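## Task

With C5 held most of the way down the whole time, play C3, then D#3, then G3; after that C5 may be released. The keyboard goes from C3 on the player's left to C5 on the player's right. A key counts as played once it is pushed most of the way down, and there is no signal confirming this. The attempt fails on a wrong key, a key sounding a second time, two keys sounding together, or any key after the final note. The result only counts if it stands without the robot holding anything in place.

## Robot and tools

ROBOT. Two arms, left_arm and right_arm, face each other across a table; left_arm's base is on the +y side. The names do not match the sides of any camera image. Both carry an identical five-finger RIGHT hand, so hand numbers and axes mean the same on both. A plausible plan is one hand (one finger) keeping C5 down while the other hand presses the melody keys one at a time.

FRAME. Results report poses in one scene frame: origin on the table top halfway between the arm bases, z = 0 at the table surface, +z up, metres, quaternion wxyz, plus linear (m/s) and angular (rad/s) velocity. Printed positions can be a little off, especially at long reach.

HAND POINT. Fixed to the palm, 0.05 m in front of it, where index pad and thumb tip meet in a pinch. Its +z runs along the straightened fingers (fingertips 0.06-0.07 m past it), +y points out of the palm, +x runs across the palm away from the thumb. The hand spans 0.08 m toward the little finger; toward the thumb 0.02 m if the thumb is turned in front of the palm, else up to 0.09 m. A wrist bracket on the little-finger side sits 0.03 m beyond the point along +y and 0.11 m across; it can strike keys or the other arm.

ROW (28 numbers, each in [-1, 1]): left_arm dx, dy, dz, rx, ry, rz, then left_gripper little, ring, middle, index, thumb_bend, thumb_turn, force_limit, speed; then the same 14 for right_arm/right_gripper. Always send all 28, even if one arm is idle.
- dx..rz are an OFFSET, not a pose: the target relative to the hand point's measured pose at the start of the action, along the hand point's own axes. 1.0 = 0.6 m for dx/dy/dz and 180 degrees for rx/ry/rz, which form a single rotation vector. Every row of an action is measured from that same start, not from the row before. For a call's first action the start is the last pose reported in the scene.
- Fingers (little, ring, middle, index): absolute targets, +1 straight, -1 fully curled. thumb_bend: +1 straight, -1 fully bent. thumb_turn: +1 beside the palm, -1 in front of it. Pinch is roughly index -0.22, thumb_bend -0.75, thumb_turn -0.57. A lone pointing finger means index near +1, others near -1.
- force_limit: closing stall load, linear from about 0 N at -1 to 10 N at +1 (15 N for thumb motors); it does not limit opening. speed: near zero at -1 to full at +1 (full travel 0.6 s).
- There is no 'no change' value. To keep a hand as is, repeat its last executed eight numbers, or at first its hand_measured six values plus hand_force_limit and hand_speed. A motor only starts when its target shifts by 0.01 or more.

TOOLS.
execute_actions(actions): a list of actions; each action is a table of up to 15 rows, one row per 1/30 s step; a short table repeats its last row to fill 15 steps (0.5 s). An empty list just returns state and images. Each step the commanded pose is clipped to 100 mm and 16 degrees from the measured pose, so large offsets need several actions.
move(target, speed, stop_force, blocking): target is one 28-number row, offsets from the last reported pose. Each hand point travels in a straight line; both paths finish together, in 0.5 to 10 s (cut off at 10 s). speed in m/s, 0.002 to 0.5, default 0.25; turning capped at twice that in rad/s. stop_force in N, 9 to 40, one value for both arms, not usable in the first 0.2 s: an arm's path ends once its wrist sensor feels that much extra push against its motion for two steps; it then backs to its pose two steps earlier. Use it only with slow, non-rotating moves, and omit it when pulling away from a surface. blocking=false returns after 0.5 s while motion continues; then use wait or stop before sending anything else; it cannot be combined with stop_force. The result adds a 'move:' line (done, off_target, moving, held, contact, fault) and limits such as paced or held, plus each hand point's remaining distance.
wait(seconds): 0-10 s, arms hold their last command; ends early if a running move finishes.
stop(): brakes a running move.
zoom_image(camera, region): camera is cam_high, cam_low, cam_left_wrist or cam_right_wrist; region [x0, y0, x1, y1] pixels, at most 504x504. All images are 896x504.
show_instructions(): shows the reference image pages.
finished_scene(scene): pass the current scene's number; irreversible; its result states success and gives the next task.

RESULTS. State lines per arm, 'Hand target' lines (where the controller is now heading), hand_measured, hand_stopped_by (moving, target, force, stalled, fault), hand_load_n (positive pushes a finger open), and Wrist force/torque in the end effector's axes (noise up to about 2.4 N, offsets up to about 4 N, saturation near 50 N; 'no reading' is normal at start). A 'pose unreachable' line means a clearance check altered that arm's command. MOTOR HOT warns from 70 °C; at 85 °C the arm is braked until cool.

CAUTIONS. Arms are stiff: pushing even slightly past a firm contact can trigger a fault stop (joint torque over limit, wrist joints 25.7 N m, others 138 N m, or 150 N external force), freezing the arm for 10 s and dropping the rest of the call. Press keys gently and slowly; a key only needs to go mostly down. Press one melody key at a time, release before the next, never repeat a note, and do not let C5 rise before the melody ends. Keep the arms from colliding or pressing on each other, and knock nothing off the table. Commands are smoothed with about 0.17 s lag, and the robot keeps holding the last command while you think.

Each tool is called after "Request:" as name([rows], argument=value, ...), one row to a line, values as JSON.

Reference images:

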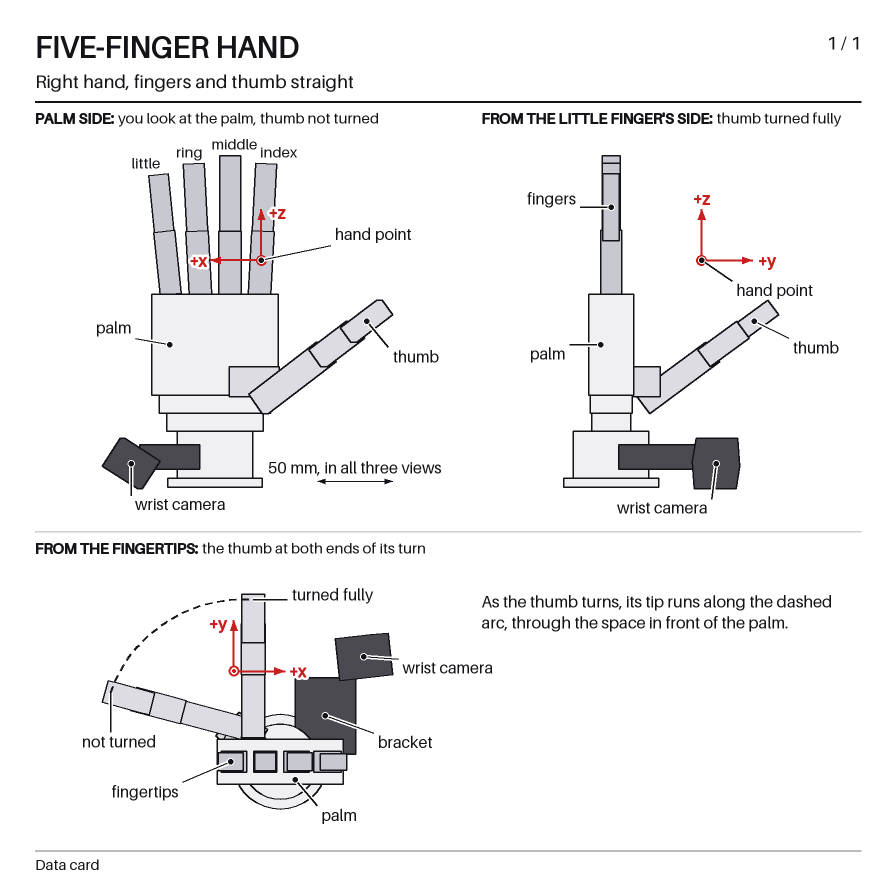

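## Session

Request:
execute_actions(actions=[])

Scene clock: 0.00 s.
left_arm: end_effector_position=(+0.3274, +0.4653, +0.4836) hand_measured=(+1.000, +1.000, +1.000, +1.000, +1.000, +1.000) hand_load_n=(+0.0, +0.0, +0.0, +0.0, +0.0, +0.0) hand_stopped_by=(target, target, target, target, target, target) hand_force_limit=0.00 hand_speed=-0.80 end_effector_quat_wxyz=(+0.013, +0.377, +0.926, +0.003) end_effector_velocity=(-0.000, -0.000, +0.000) end_effector_angular_velocity=(-0.000, -0.001, -0.001) | right_arm: end_effector_position=(+0.0724, -0.2174, +0.4816) hand_measured=(+1.000, +1.000, +1.000, +1.000, +1.000, +1.000) hand_load_n=(+0.0, +0.0, +0.0, +0.0, +0.0, +0.0) hand_stopped_by=(target, target, target, target, target, target) hand_force_limit=0.00 hand_speed=-0.80 end_effector_quat_wxyz=(+0.013, -0.394, +0.919, +0.007) end_effector_velocity=(+0.000, -0.000, -0.000) end_effector_angular_velocity=(-0.001, -0.002, +0.000)
Joint positions: left_arm=[ 0.529 -1.735  1.337  1.953  1.55  -1.864] | right_arm=[-1.215 -1.72   1.326  1.937  1.56  -1.87 ]
Joint velocities: left_arm=[-0.001 -0.    -0.    -0.    -0.     0.001] | right_arm=[ 0.    -0.    -0.    -0.001  0.002 -0.   ]
Wrist force (N, on the end effector, along its own x y z axes, offset not removed): no reading
Wrist torque (N m, same axes, about the end effector's origin, offset not removed): no reading
Hand target (left_arm): +0.327, +0.465, +0.484; +0.013, +0.377, +0.926, +0.003
Hand target (right_arm): +0.072, -0.217, +0.482; +0.013, -0.394, +0.919, +0.007

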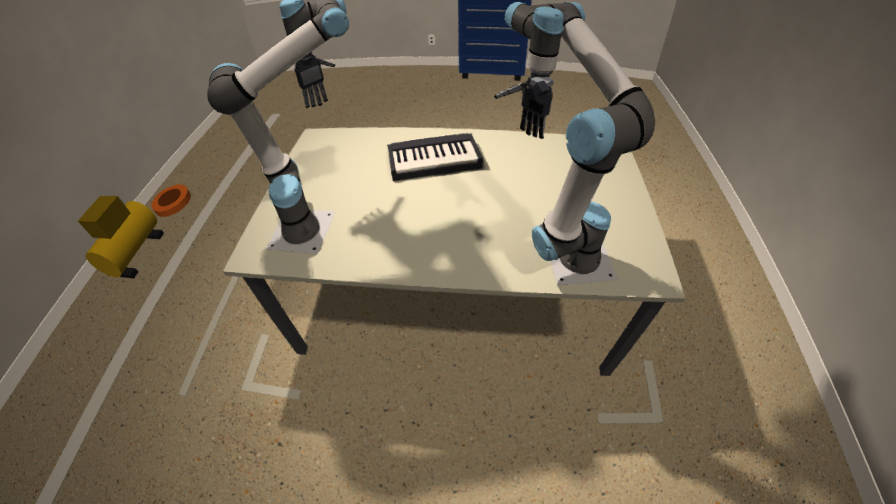

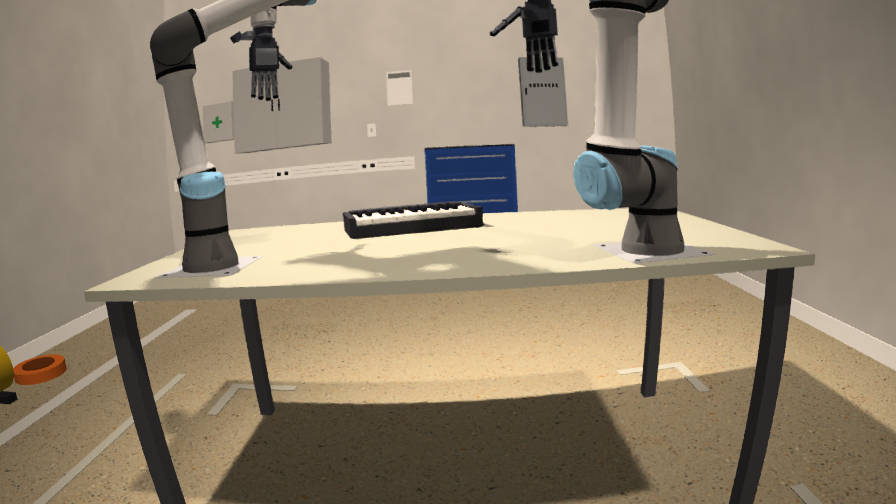

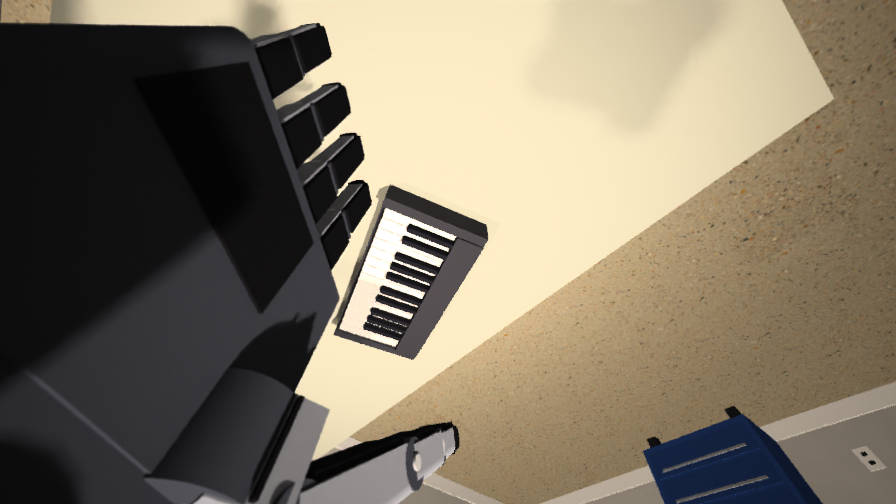

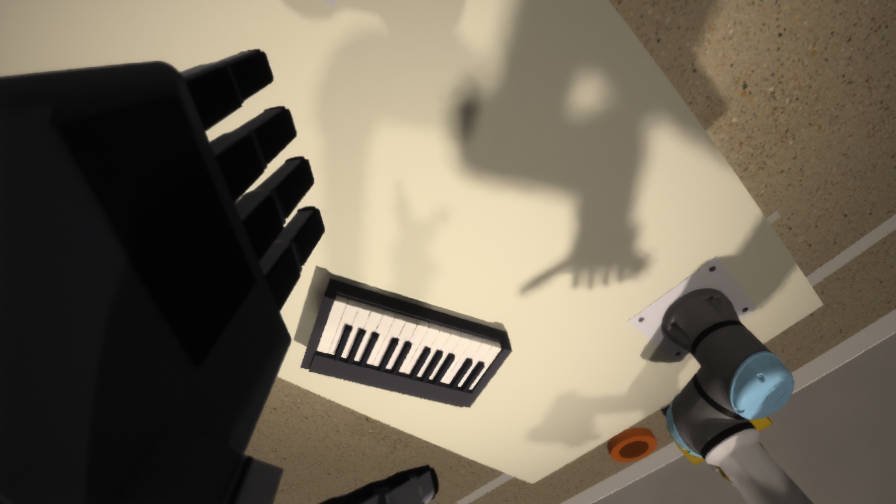

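Request:
zoom_image(camera="cam_high", region=[370, 120, 500, 195])

Request:
zoom_image(camera="cam_right_wrist", region=[280, 250, 540, 420])

Request:
zoom_image(camera="cam_low", region=[330, 190, 500, 250])

Region (370, 120, 500, 195) of cam_high's 896x504 image, scaled by 3.877, with more detail than that image has; it fills the top 291 rows of this view, and the rest is white.

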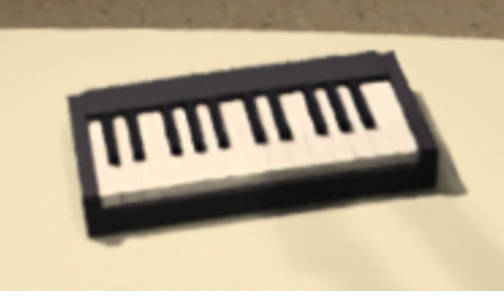

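Region (280, 250, 540, 420) of cam_right_wrist's 896x504 image, scaled by 1.938, with more detail than that image has; it fills the top 330 rows of this view, and the rest is white.

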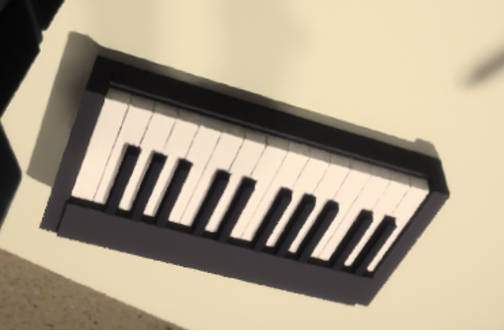

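Region (330, 190, 500, 250) of cam_low's 896x504 image, scaled by 2.965, with more detail than that image has; it fills the top 178 rows of this view, and the rest is white.

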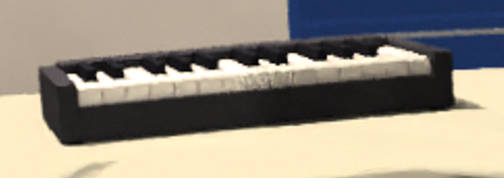

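Request:
move(target=[-0.218,-0.288,0.307,0,0,-0.806, 1,-1,-1,-1,-0.8,1,0,0.5, -0.392,-0.105,0.303,0,0,-0.306, 1,-1,-1,-1,-0.8,1,0,0.5], speed=0.4)

Scene clock: 73.57 s.
left_arm: end_effector_position=(+0.3044, +0.2496, +0.2995) hand_measured=(+1.000, -1.000, -1.000, -1.000, -0.800, +1.000) hand_load_n=(+0.0, +0.0, +0.0, +0.0, +0.0, +0.0) hand_stopped_by=(target, target, target, target, target, target) hand_force_limit=0.00 hand_speed=0.50 end_effector_quat_wxyz=(-0.007, +0.769, -0.639, +0.011) end_effector_velocity=(-0.001, -0.001, -0.001) end_effector_angular_velocity=(-0.001, -0.002, +0.015) | right_arm: end_effector_position=(+0.2834, -0.0864, +0.3065) hand_measured=(+1.000, -1.000, -1.000, -1.000, -0.800, +1.000) hand_load_n=(+0.0, +0.0, +0.0, +0.0, +0.0, +0.0) hand_stopped_by=(target, target, target, target, target, target) hand_force_limit=0.00 hand_speed=0.50 end_effector_quat_wxyz=(+0.015, -0.774, +0.633, -0.000) end_effector_velocity=(+0.001, +0.001, -0.001) end_effector_angular_velocity=(+0.000, -0.000, +0.004)
Joint positions: left_arm=[ 0.506 -1.247  1.279  1.523  1.55  -4.418] | right_arm=[-1.157 -1.014  0.919  1.636  1.562 -2.772]
Joint velocities: left_arm=[-0.002 -0.001  0.002 -0.002 -0.002 -0.017] | right_arm=[ 0.     0.005 -0.007  0.001 -0.    -0.004]
Wrist force (N, on the end effector, along its own x y z axes, offset not removed): left_arm=[-2.5 1.1 -0.2] | right_arm=[-4.1 -2.8 1.6]
Wrist torque (N m, same axes, about the end effector's origin, offset not removed): left_arm=[0.17 0.33 -0.20] | right_arm=[-0.51 0.59 -0.14]
Hand target (left_arm): +0.304, +0.249, +0.299; -0.007, +0.770, -0.638, +0.011
Hand target (right_arm): +0.284, -0.086, +0.306; -0.015, +0.774, -0.633, +0.000
Off the commanded pose (left_arm): 0.000 m, 0 deg.
Off the commanded pose (right_arm): 0.001 m, 0 deg.
move: done

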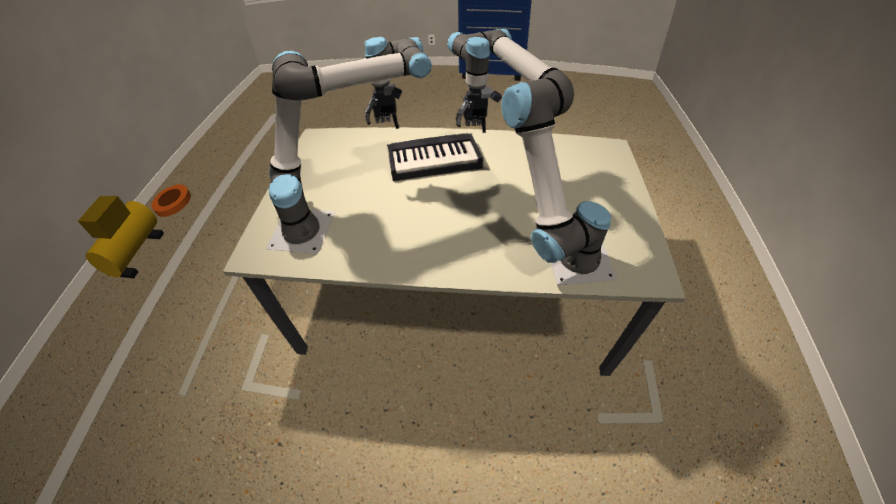

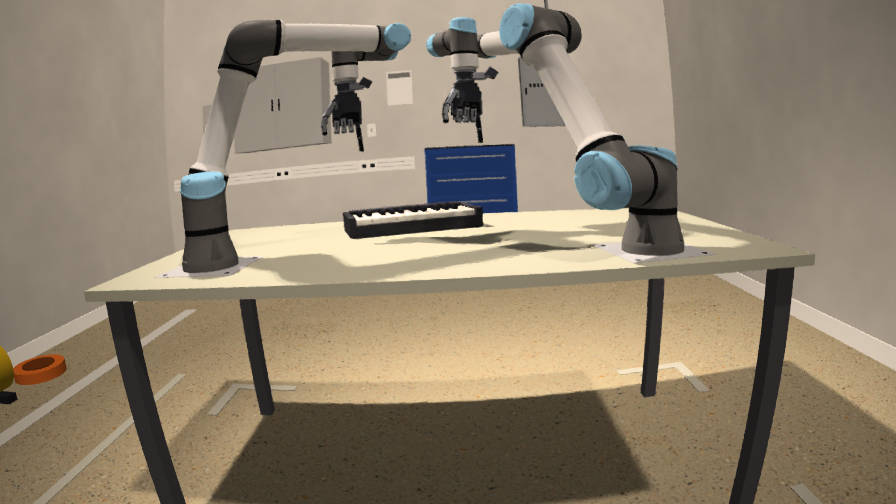

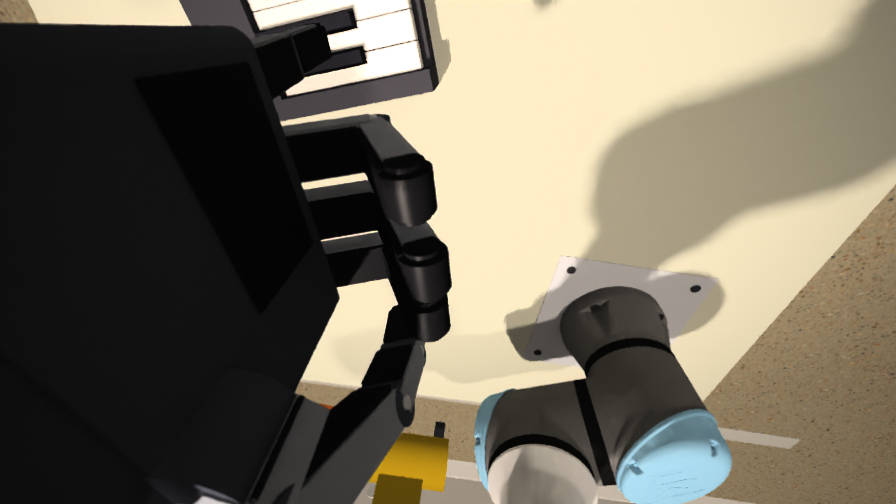

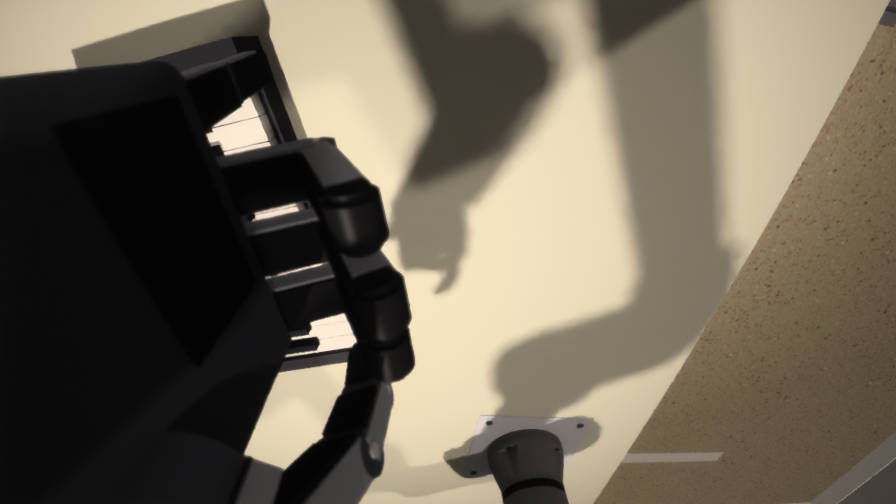

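Request:
move(target=[-0.067,-0.008,0.225,0,0,0, 1,-1,-1,-1,-0.8,1,0,0.5, -0.02,-0.167,0.217,0,-0.067,0, 1,-1,-1,-1,-0.8,1,0,0.5], speed=0.25)

Scene clock: 163.90 s.
left_arm: end_effector_position=(+0.3050, +0.2894, +0.1646) hand_measured=(+1.000, -1.000, -1.000, -1.000, -0.800, +1.000) hand_load_n=(+0.0, +0.0, +0.0, +0.0, +0.0, +0.0) hand_stopped_by=(target, target, target, target, target, target) hand_force_limit=0.00 hand_speed=0.50 end_effector_quat_wxyz=(-0.007, +0.769, -0.639, +0.011) end_effector_velocity=(+0.000, +0.000, -0.002) end_effector_angular_velocity=(-0.001, -0.000, +0.003) | right_arm: end_effector_position=(+0.3814, -0.0519, +0.1789) hand_measured=(+1.000, -1.000, -1.000, -1.000, -0.800, +1.000) hand_load_n=(+0.0, +0.0, +0.0, +0.0, +0.0, +0.0) hand_stopped_by=(target, target, target, target, target, target) hand_force_limit=0.00 hand_speed=0.50 end_effector_quat_wxyz=(+0.081, -0.770, +0.628, +0.081) end_effector_velocity=(+0.002, +0.001, -0.002) end_effector_angular_velocity=(+0.001, +0.000, +0.001)
Joint positions: left_arm=[ 0.554 -1.246  1.631  1.17   1.551 -4.37 ] | right_arm=[-1.277 -0.8    0.909  1.382  1.355 -2.886]
Joint velocities: left_arm=[ 0.001  0.001  0.004 -0.006  0.    -0.002] | right_arm=[-0.001  0.006 -0.005 -0.001 -0.002 -0.001]
Wrist force (N, on the end effector, along its own x y z axes, offset not removed): left_arm=[-1.7 1.6 0.0] | right_arm=[1.1 2.3 1.8]
Wrist torque (N m, same axes, about the end effector's origin, offset not removed): left_arm=[0.25 0.15 -0.12] | right_arm=[0.14 -0.19 0.30]
Hand target (left_arm): +0.305, +0.289, +0.164; -0.007, +0.769, -0.639, +0.011
Hand target (right_arm): +0.382, -0.052, +0.179; -0.081, +0.770, -0.628, -0.081
Off the commanded pose (left_arm): 0.000 m, 0 deg.
Off the commanded pose (right_arm): 0.000 m, 0 deg.
move: done

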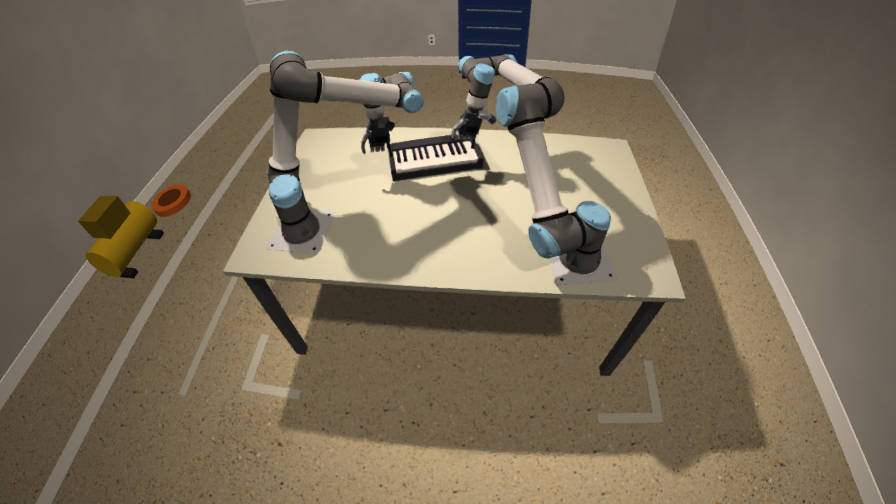

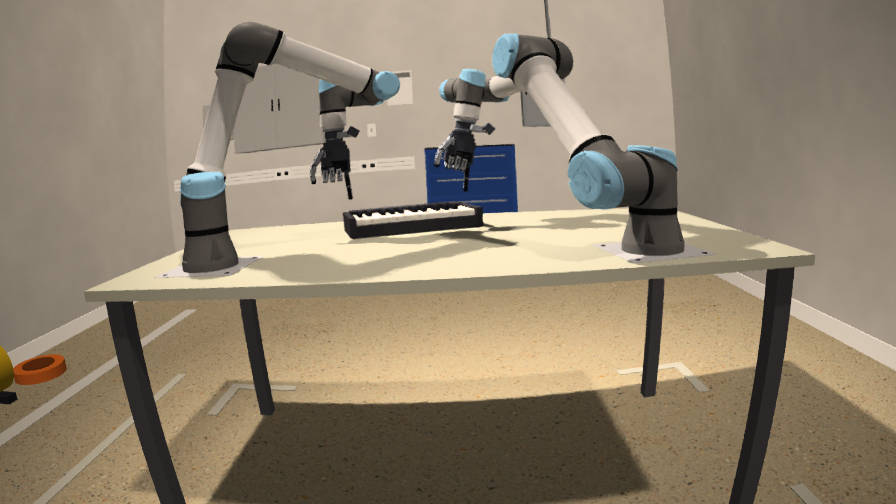

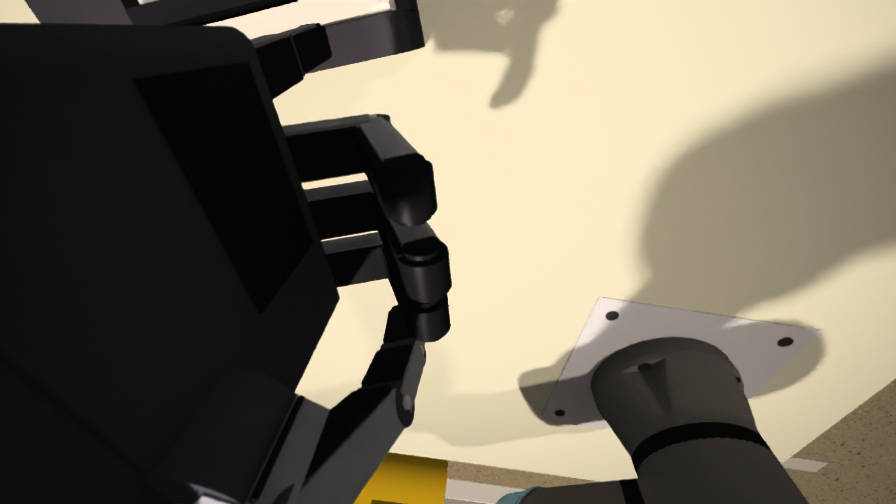

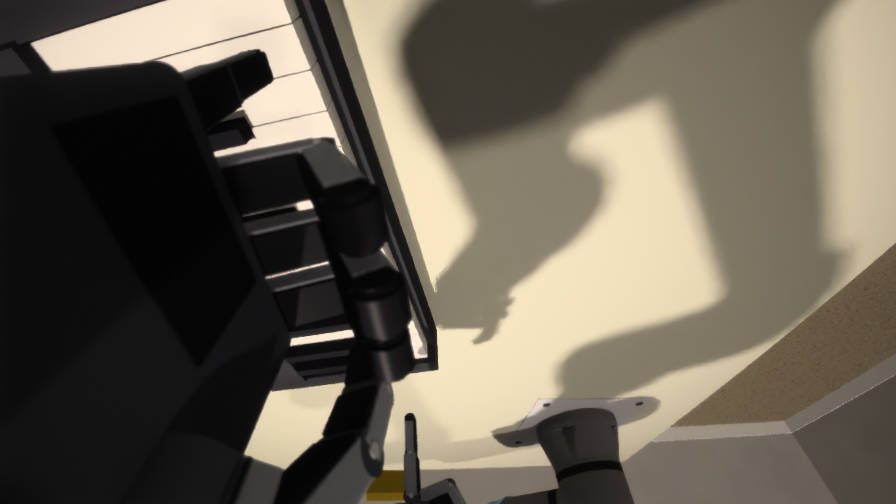

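Request:
move(target=[0.0367,-0.008,0.038,0,0,0, 1,-1,-1,-1,-0.8,1,0,0.5, 0.039,-0.067,0.0325,0,0,0, 1,-1,-1,-1,-0.8,1,0,0.5], speed=0.1)

Request:
zoom_image(camera="cam_low", region=[320, 160, 500, 250])

Scene clock: 185.27 s.
left_arm: end_effector_position=(+0.3142, +0.2687, +0.1422) hand_measured=(+1.000, -1.000, -1.000, -1.000, -0.800, +1.000) hand_load_n=(+0.0, +0.0, +0.0, +0.0, +0.0, +0.0) hand_stopped_by=(target, target, target, target, target, target) hand_force_limit=0.00 hand_speed=0.50 end_effector_quat_wxyz=(-0.007, +0.769, -0.639, +0.011) end_effector_velocity=(+0.001, -0.001, -0.001) end_effector_angular_velocity=(-0.000, -0.001, -0.001) | right_arm: end_effector_position=(+0.4246, -0.0618, +0.1557) hand_measured=(+1.000, -1.000, -1.000, -1.000, -0.800, +1.000) hand_load_n=(+0.0, +0.0, +0.0, +0.0, +0.0, +0.0) hand_stopped_by=(target, target, target, target, target, target) hand_force_limit=0.00 hand_speed=0.50 end_effector_quat_wxyz=(+0.081, -0.770, +0.628, +0.081) end_effector_velocity=(+0.002, -0.000, -0.001) end_effector_angular_velocity=(-0.002, +0.002, +0.001)
Joint positions: left_arm=[ 0.548 -1.178  1.597  1.136  1.551 -4.376] | right_arm=[-1.322 -0.701  0.793  1.409  1.352 -2.932]
Joint velocities: left_arm=[-0.001  0.004 -0.003 -0.002 -0.     0.   ] | right_arm=[-0.002  0.009 -0.012  0.006  0.    -0.002]
Wrist force (N, on the end effector, along its own x y z axes, offset not removed): left_arm=[-1.4 1.4 0.7] | right_arm=[3.8 0.5 3.7]
Wrist torque (N m, same axes, about the end effector's origin, offset not removed): left_arm=[0.20 0.18 -0.13] | right_arm=[-0.15 -0.70 0.42]
Hand target (left_arm): +0.314, +0.269, +0.142; -0.007, +0.769, -0.639, +0.011
Hand target (right_arm): +0.425, -0.062, +0.156; -0.081, +0.770, -0.628, -0.081
Off the commanded pose (left_arm): 0.000 m, 0 deg.
Off the commanded pose (right_arm): 0.000 m, 0 deg.
move: done

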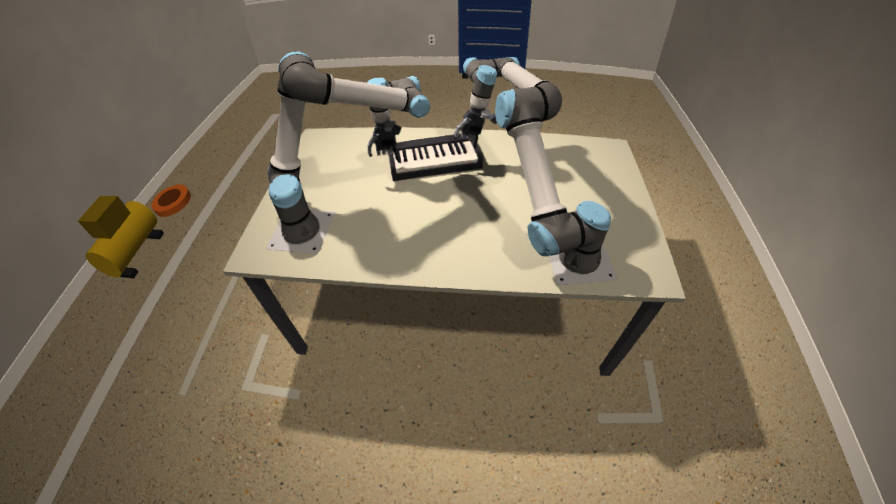

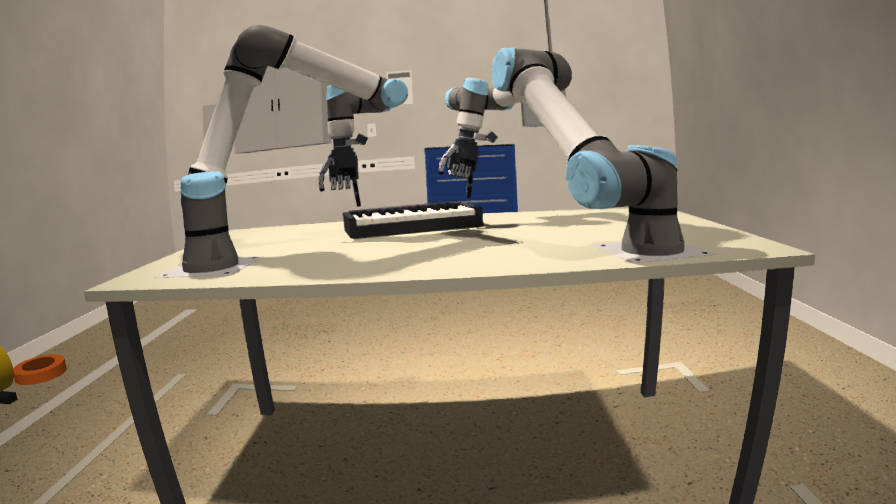

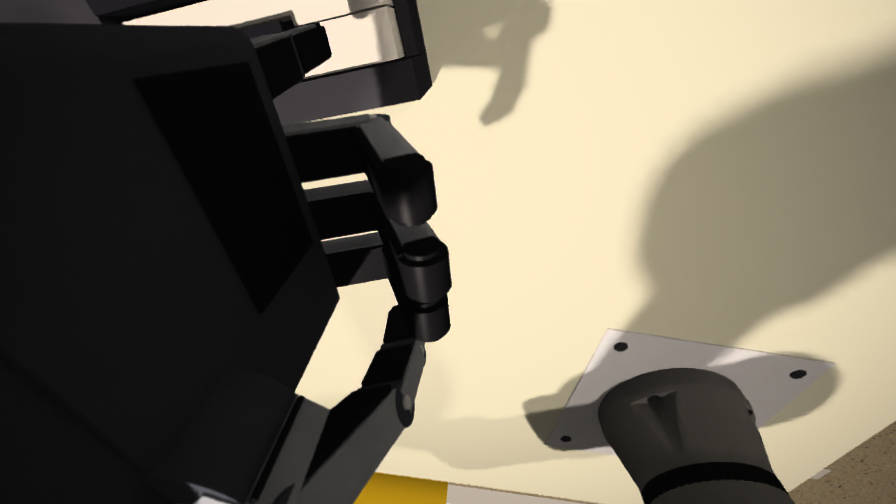

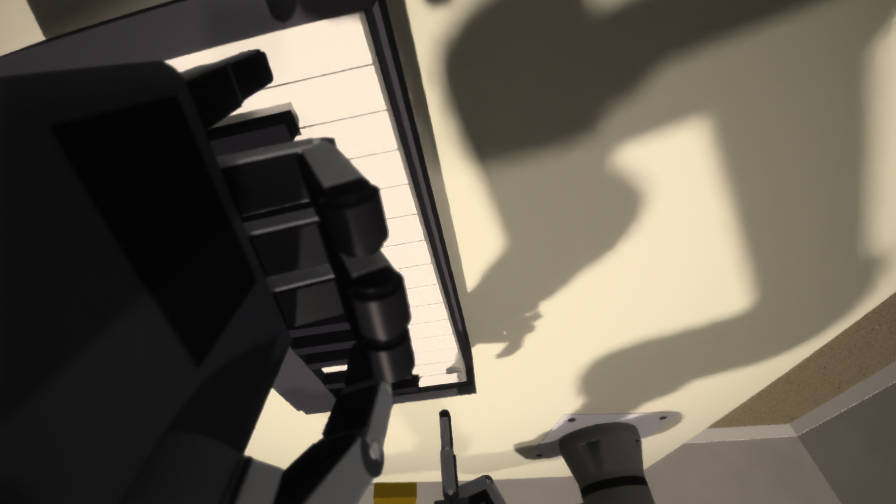

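Region (320, 160, 500, 250) of cam_low's 896x504 image, scaled by 2.800, with more detail than that image has.

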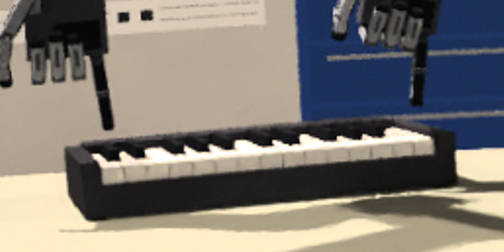

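Request:
move(target=[0,0,0.025,0,0,0, 1,-1,-1,-1,-0.8,1,0,0.5, 0.006,0.037,0.0277,0,0,0, 1,-1,-1,-1,-0.8,1,0,0.5], speed=0.05)

Request:
zoom_image(camera="cam_low", region=[320, 160, 500, 250])

Request:
zoom_image(camera="cam_right_wrist", region=[180, 0, 400, 150])

Request:
zoom_image(camera="cam_left_wrist", region=[230, 0, 450, 150])

Scene clock: 198.63 s.
left_arm: end_effector_position=(+0.3146, +0.2686, +0.1274) hand_measured=(+1.000, -1.000, -1.000, -1.000, -0.800, +1.000) hand_load_n=(+0.0, +0.0, +0.0, +0.0, +0.0, +0.0) hand_stopped_by=(target, target, target, target, target, target) hand_force_limit=0.00 hand_speed=0.50 end_effector_quat_wxyz=(-0.007, +0.769, -0.639, +0.011) end_effector_velocity=(-0.000, -0.000, -0.002) end_effector_angular_velocity=(+0.000, +0.000, -0.000) | right_arm: end_effector_position=(+0.4035, -0.0658, +0.1384) hand_measured=(+1.000, -1.000, -1.000, -1.000, -0.800, +1.000) hand_load_n=(+0.0, +0.0, +0.0, +0.0, +0.0, +0.0) hand_stopped_by=(target, target, target, target, target, target) hand_force_limit=0.00 hand_speed=0.50 end_effector_quat_wxyz=(+0.081, -0.770, +0.628, +0.081) end_effector_velocity=(-0.002, -0.001, -0.001) end_effector_angular_velocity=(+0.000, -0.001, -0.001)
Joint positions: left_arm=[ 0.548 -1.163  1.616  1.101  1.551 -4.375] | right_arm=[-1.314 -0.755  0.935  1.319  1.353 -2.924]
Joint velocities: left_arm=[-0.     0.002  0.002 -0.003  0.     0.   ] | right_arm=[ 0.    -0.007  0.015 -0.009  0.     0.001]
Wrist force (N, on the end effector, along its own x y z axes, offset not removed): left_arm=[-0.4 1.0 -0.1] | right_arm=[-0.9 -2.0 0.7]
Wrist torque (N m, same axes, about the end effector's origin, offset not removed): left_arm=[0.07 -0.06 -0.13] | right_arm=[-0.47 0.14 -0.11]
Hand target (left_arm): +0.315, +0.269, +0.127; -0.007, +0.769, -0.639, +0.011
Hand target (right_arm): +0.403, -0.066, +0.138; -0.081, +0.770, -0.628, -0.081
Off the commanded pose (left_arm): 0.000 m, 0 deg.
Off the commanded pose (right_arm): 0.000 m, 0 deg.
move: done

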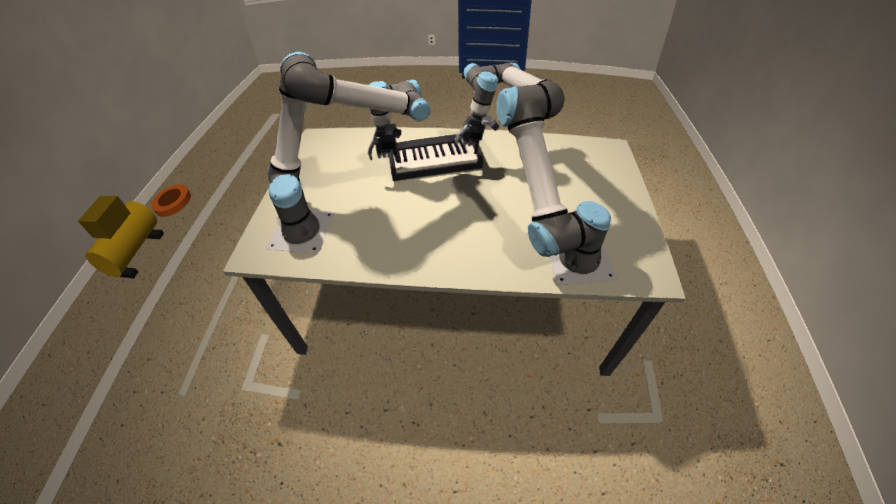

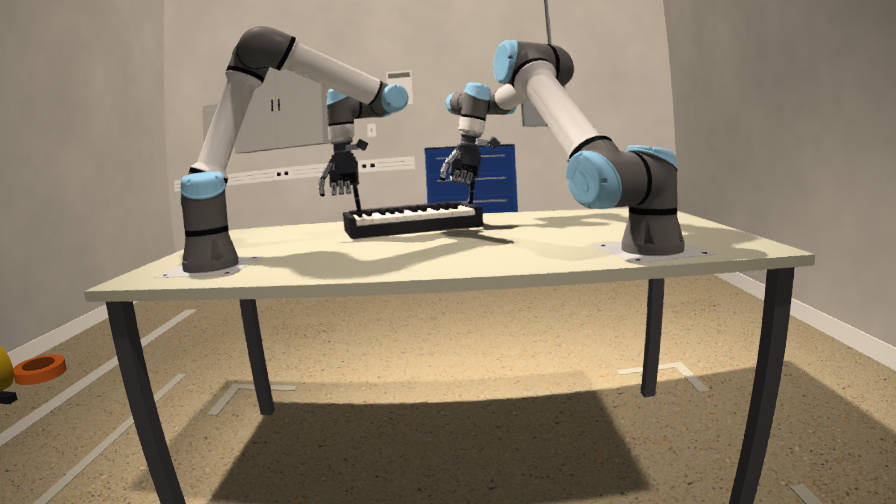

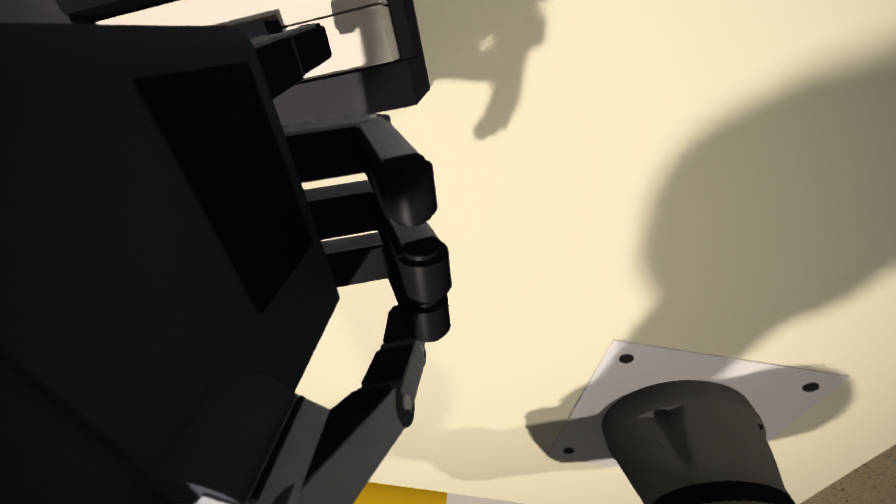

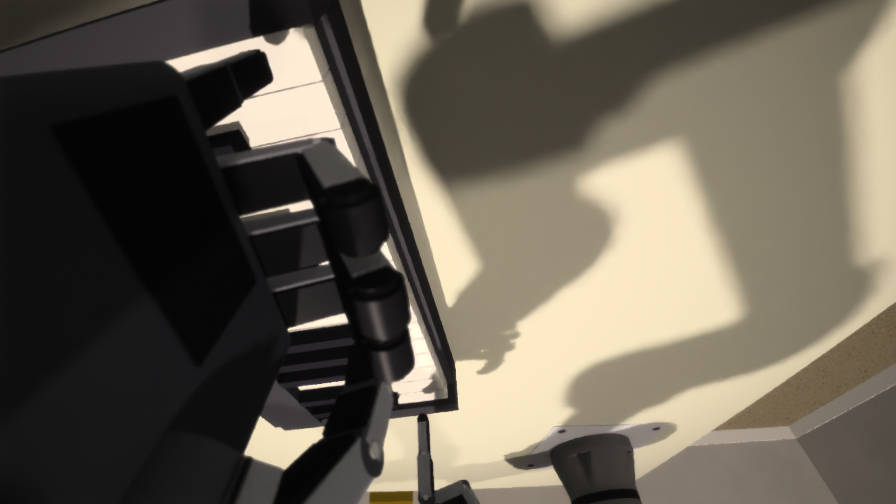

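Region (320, 160, 500, 250) of cam_low's 896x504 image, scaled by 2.800, with more detail than that image has.

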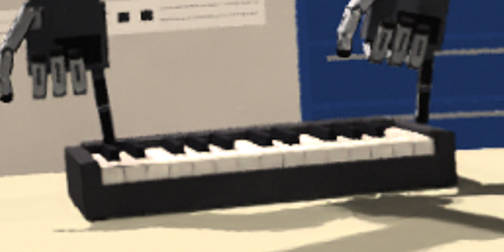

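Region (180, 0, 400, 150) of cam_right_wrist's 896x504 image, scaled by 2.291, with more detail than that image has; it fills the top 344 rows of this view, and the rest is white.

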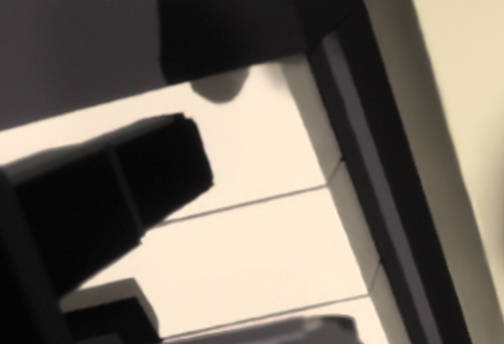

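Region (230, 0, 450, 150) of cam_left_wrist's 896x504 image, scaled by 2.291, with more detail than that image has; it fills the top 344 rows of this view, and the rest is white.

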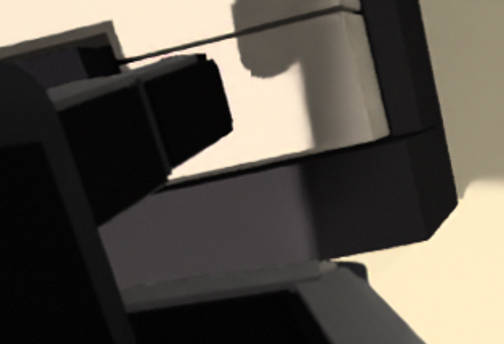

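Request:
move(target=[-0.0033,0,0.012,0,0,0, 1,-1,-1,-1,-0.8,1,0,0.5, 0,0,0.02,0,0,0, 1,-1,-1,-1,-0.8,1,0,0.5], speed=0.02, stop_force=9)

Request:
zoom_image(camera="cam_right_wrist", region=[180, 0, 400, 150])

Request:
zoom_image(camera="cam_left_wrist", region=[230, 0, 450, 150])

Request:
zoom_image(camera="cam_low", region=[430, 185, 500, 235])

Scene clock: 212.10 s.
left_arm: end_effector_position=(+0.3144, +0.2705, +0.1204) hand_measured=(+1.000, -1.000, -1.000, -1.000, -0.800, +1.000) hand_load_n=(+0.0, +0.0, +0.0, +0.0, +0.0, +0.0) hand_stopped_by=(target, target, target, target, target, target) hand_force_limit=0.00 hand_speed=0.50 end_effector_quat_wxyz=(-0.007, +0.769, -0.639, +0.011) end_effector_velocity=(-0.000, +0.000, -0.002) end_effector_angular_velocity=(+0.001, +0.000, -0.002) | right_arm: end_effector_position=(+0.4032, -0.0632, +0.1270) hand_measured=(+1.000, -1.000, -1.000, -1.000, -0.800, +1.000) hand_load_n=(+0.0, +0.0, +0.0, +0.0, +0.0, +0.0) hand_stopped_by=(target, target, target, target, target, target) hand_force_limit=0.00 hand_speed=0.50 end_effector_quat_wxyz=(+0.081, -0.770, +0.628, +0.081) end_effector_velocity=(-0.000, +0.001, -0.003) end_effector_angular_velocity=(-0.000, +0.001, +0.000)
Joint positions: left_arm=[ 0.55  -1.159  1.63   1.083  1.551 -4.373] | right_arm=[-1.31  -0.745  0.946  1.297  1.353 -2.92 ]
Joint velocities: left_arm=[-0.001  0.001  0.003 -0.004 -0.     0.001] | right_arm=[ 0.001  0.003  0.002 -0.004  0.     0.001]
Wrist force (N, on the end effector, along its own x y z axes, offset not removed): left_arm=[-2.6 1.9 -2.2] | right_arm=[-1.2 -2.0 -4.4]
Wrist torque (N m, same axes, about the end effector's origin, offset not removed): left_arm=[0.37 0.32 -0.23] | right_arm=[-0.05 0.46 -0.05]
Hand target (left_arm): +0.314, +0.271, +0.120; -0.007, +0.769, -0.639, +0.011
Hand target (right_arm): +0.403, -0.063, +0.127; -0.081, +0.770, -0.628, -0.081
Off the commanded pose (left_arm): 0.000 m, 0 deg.
Off the commanded pose (right_arm): 0.000 m, 0 deg.
move: done

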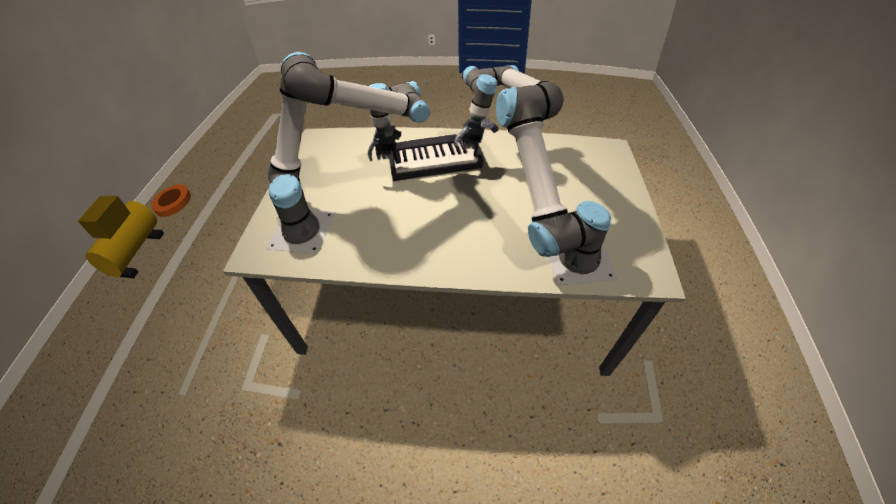

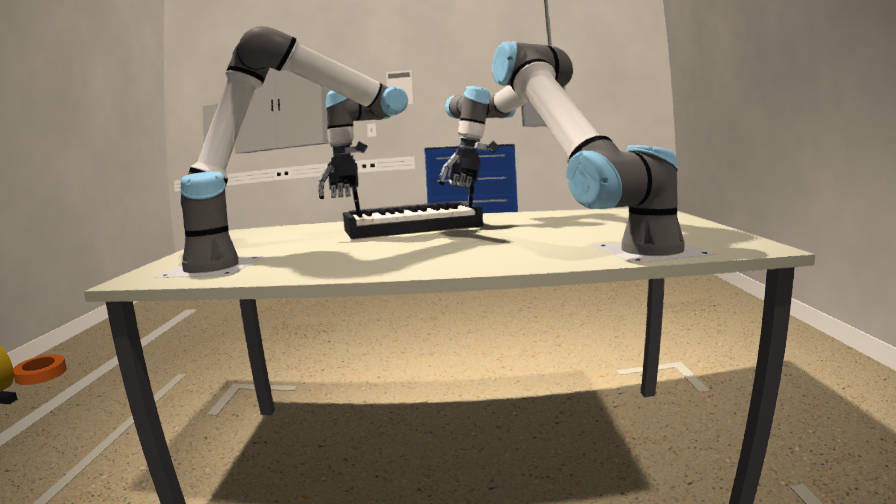

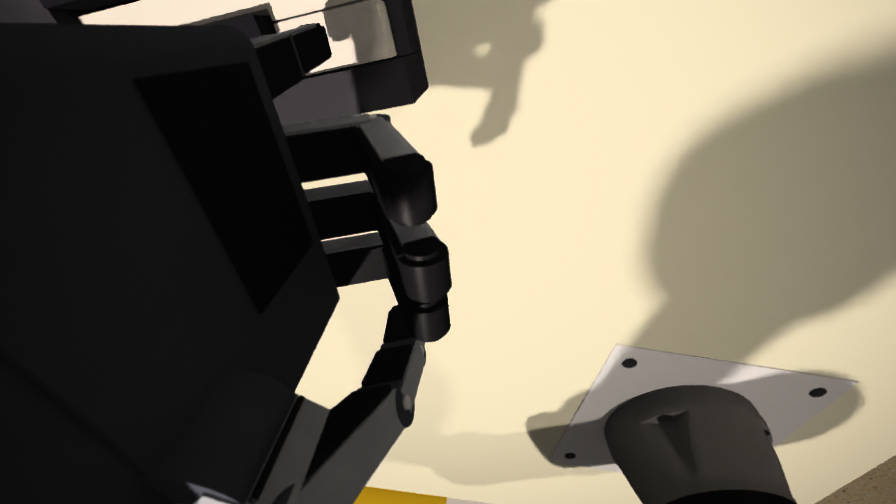

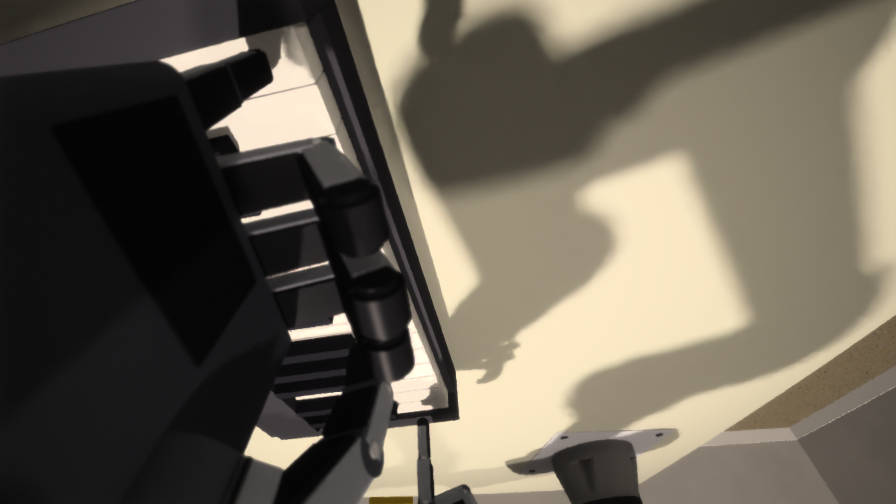

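Region (180, 0, 400, 150) of cam_right_wrist's 896x504 image, scaled by 2.291, with more detail than that image has; it fills the top 344 rows of this view, and the rest is white.

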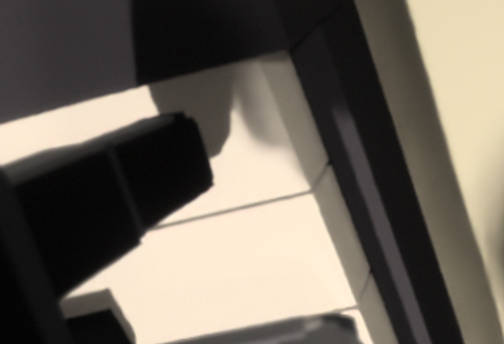

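Region (230, 0, 450, 150) of cam_left_wrist's 896x504 image, scaled by 2.291, with more detail than that image has; it fills the top 344 rows of this view, and the rest is white.

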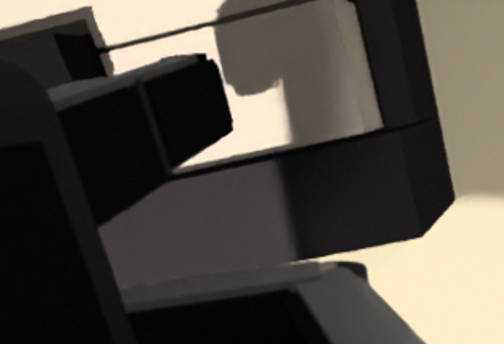

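Region (430, 185, 500, 235) of cam_low's 896x504 image, scaled by 7.200, with more detail than that image has; it fills the top 360 rows of this view, and the rest is white.

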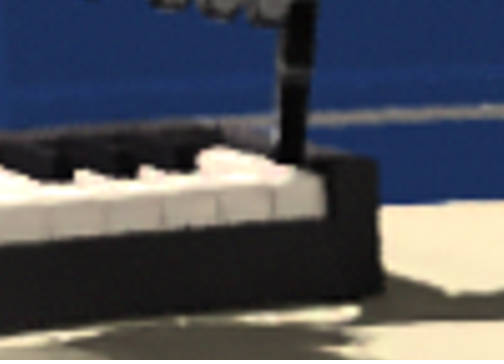

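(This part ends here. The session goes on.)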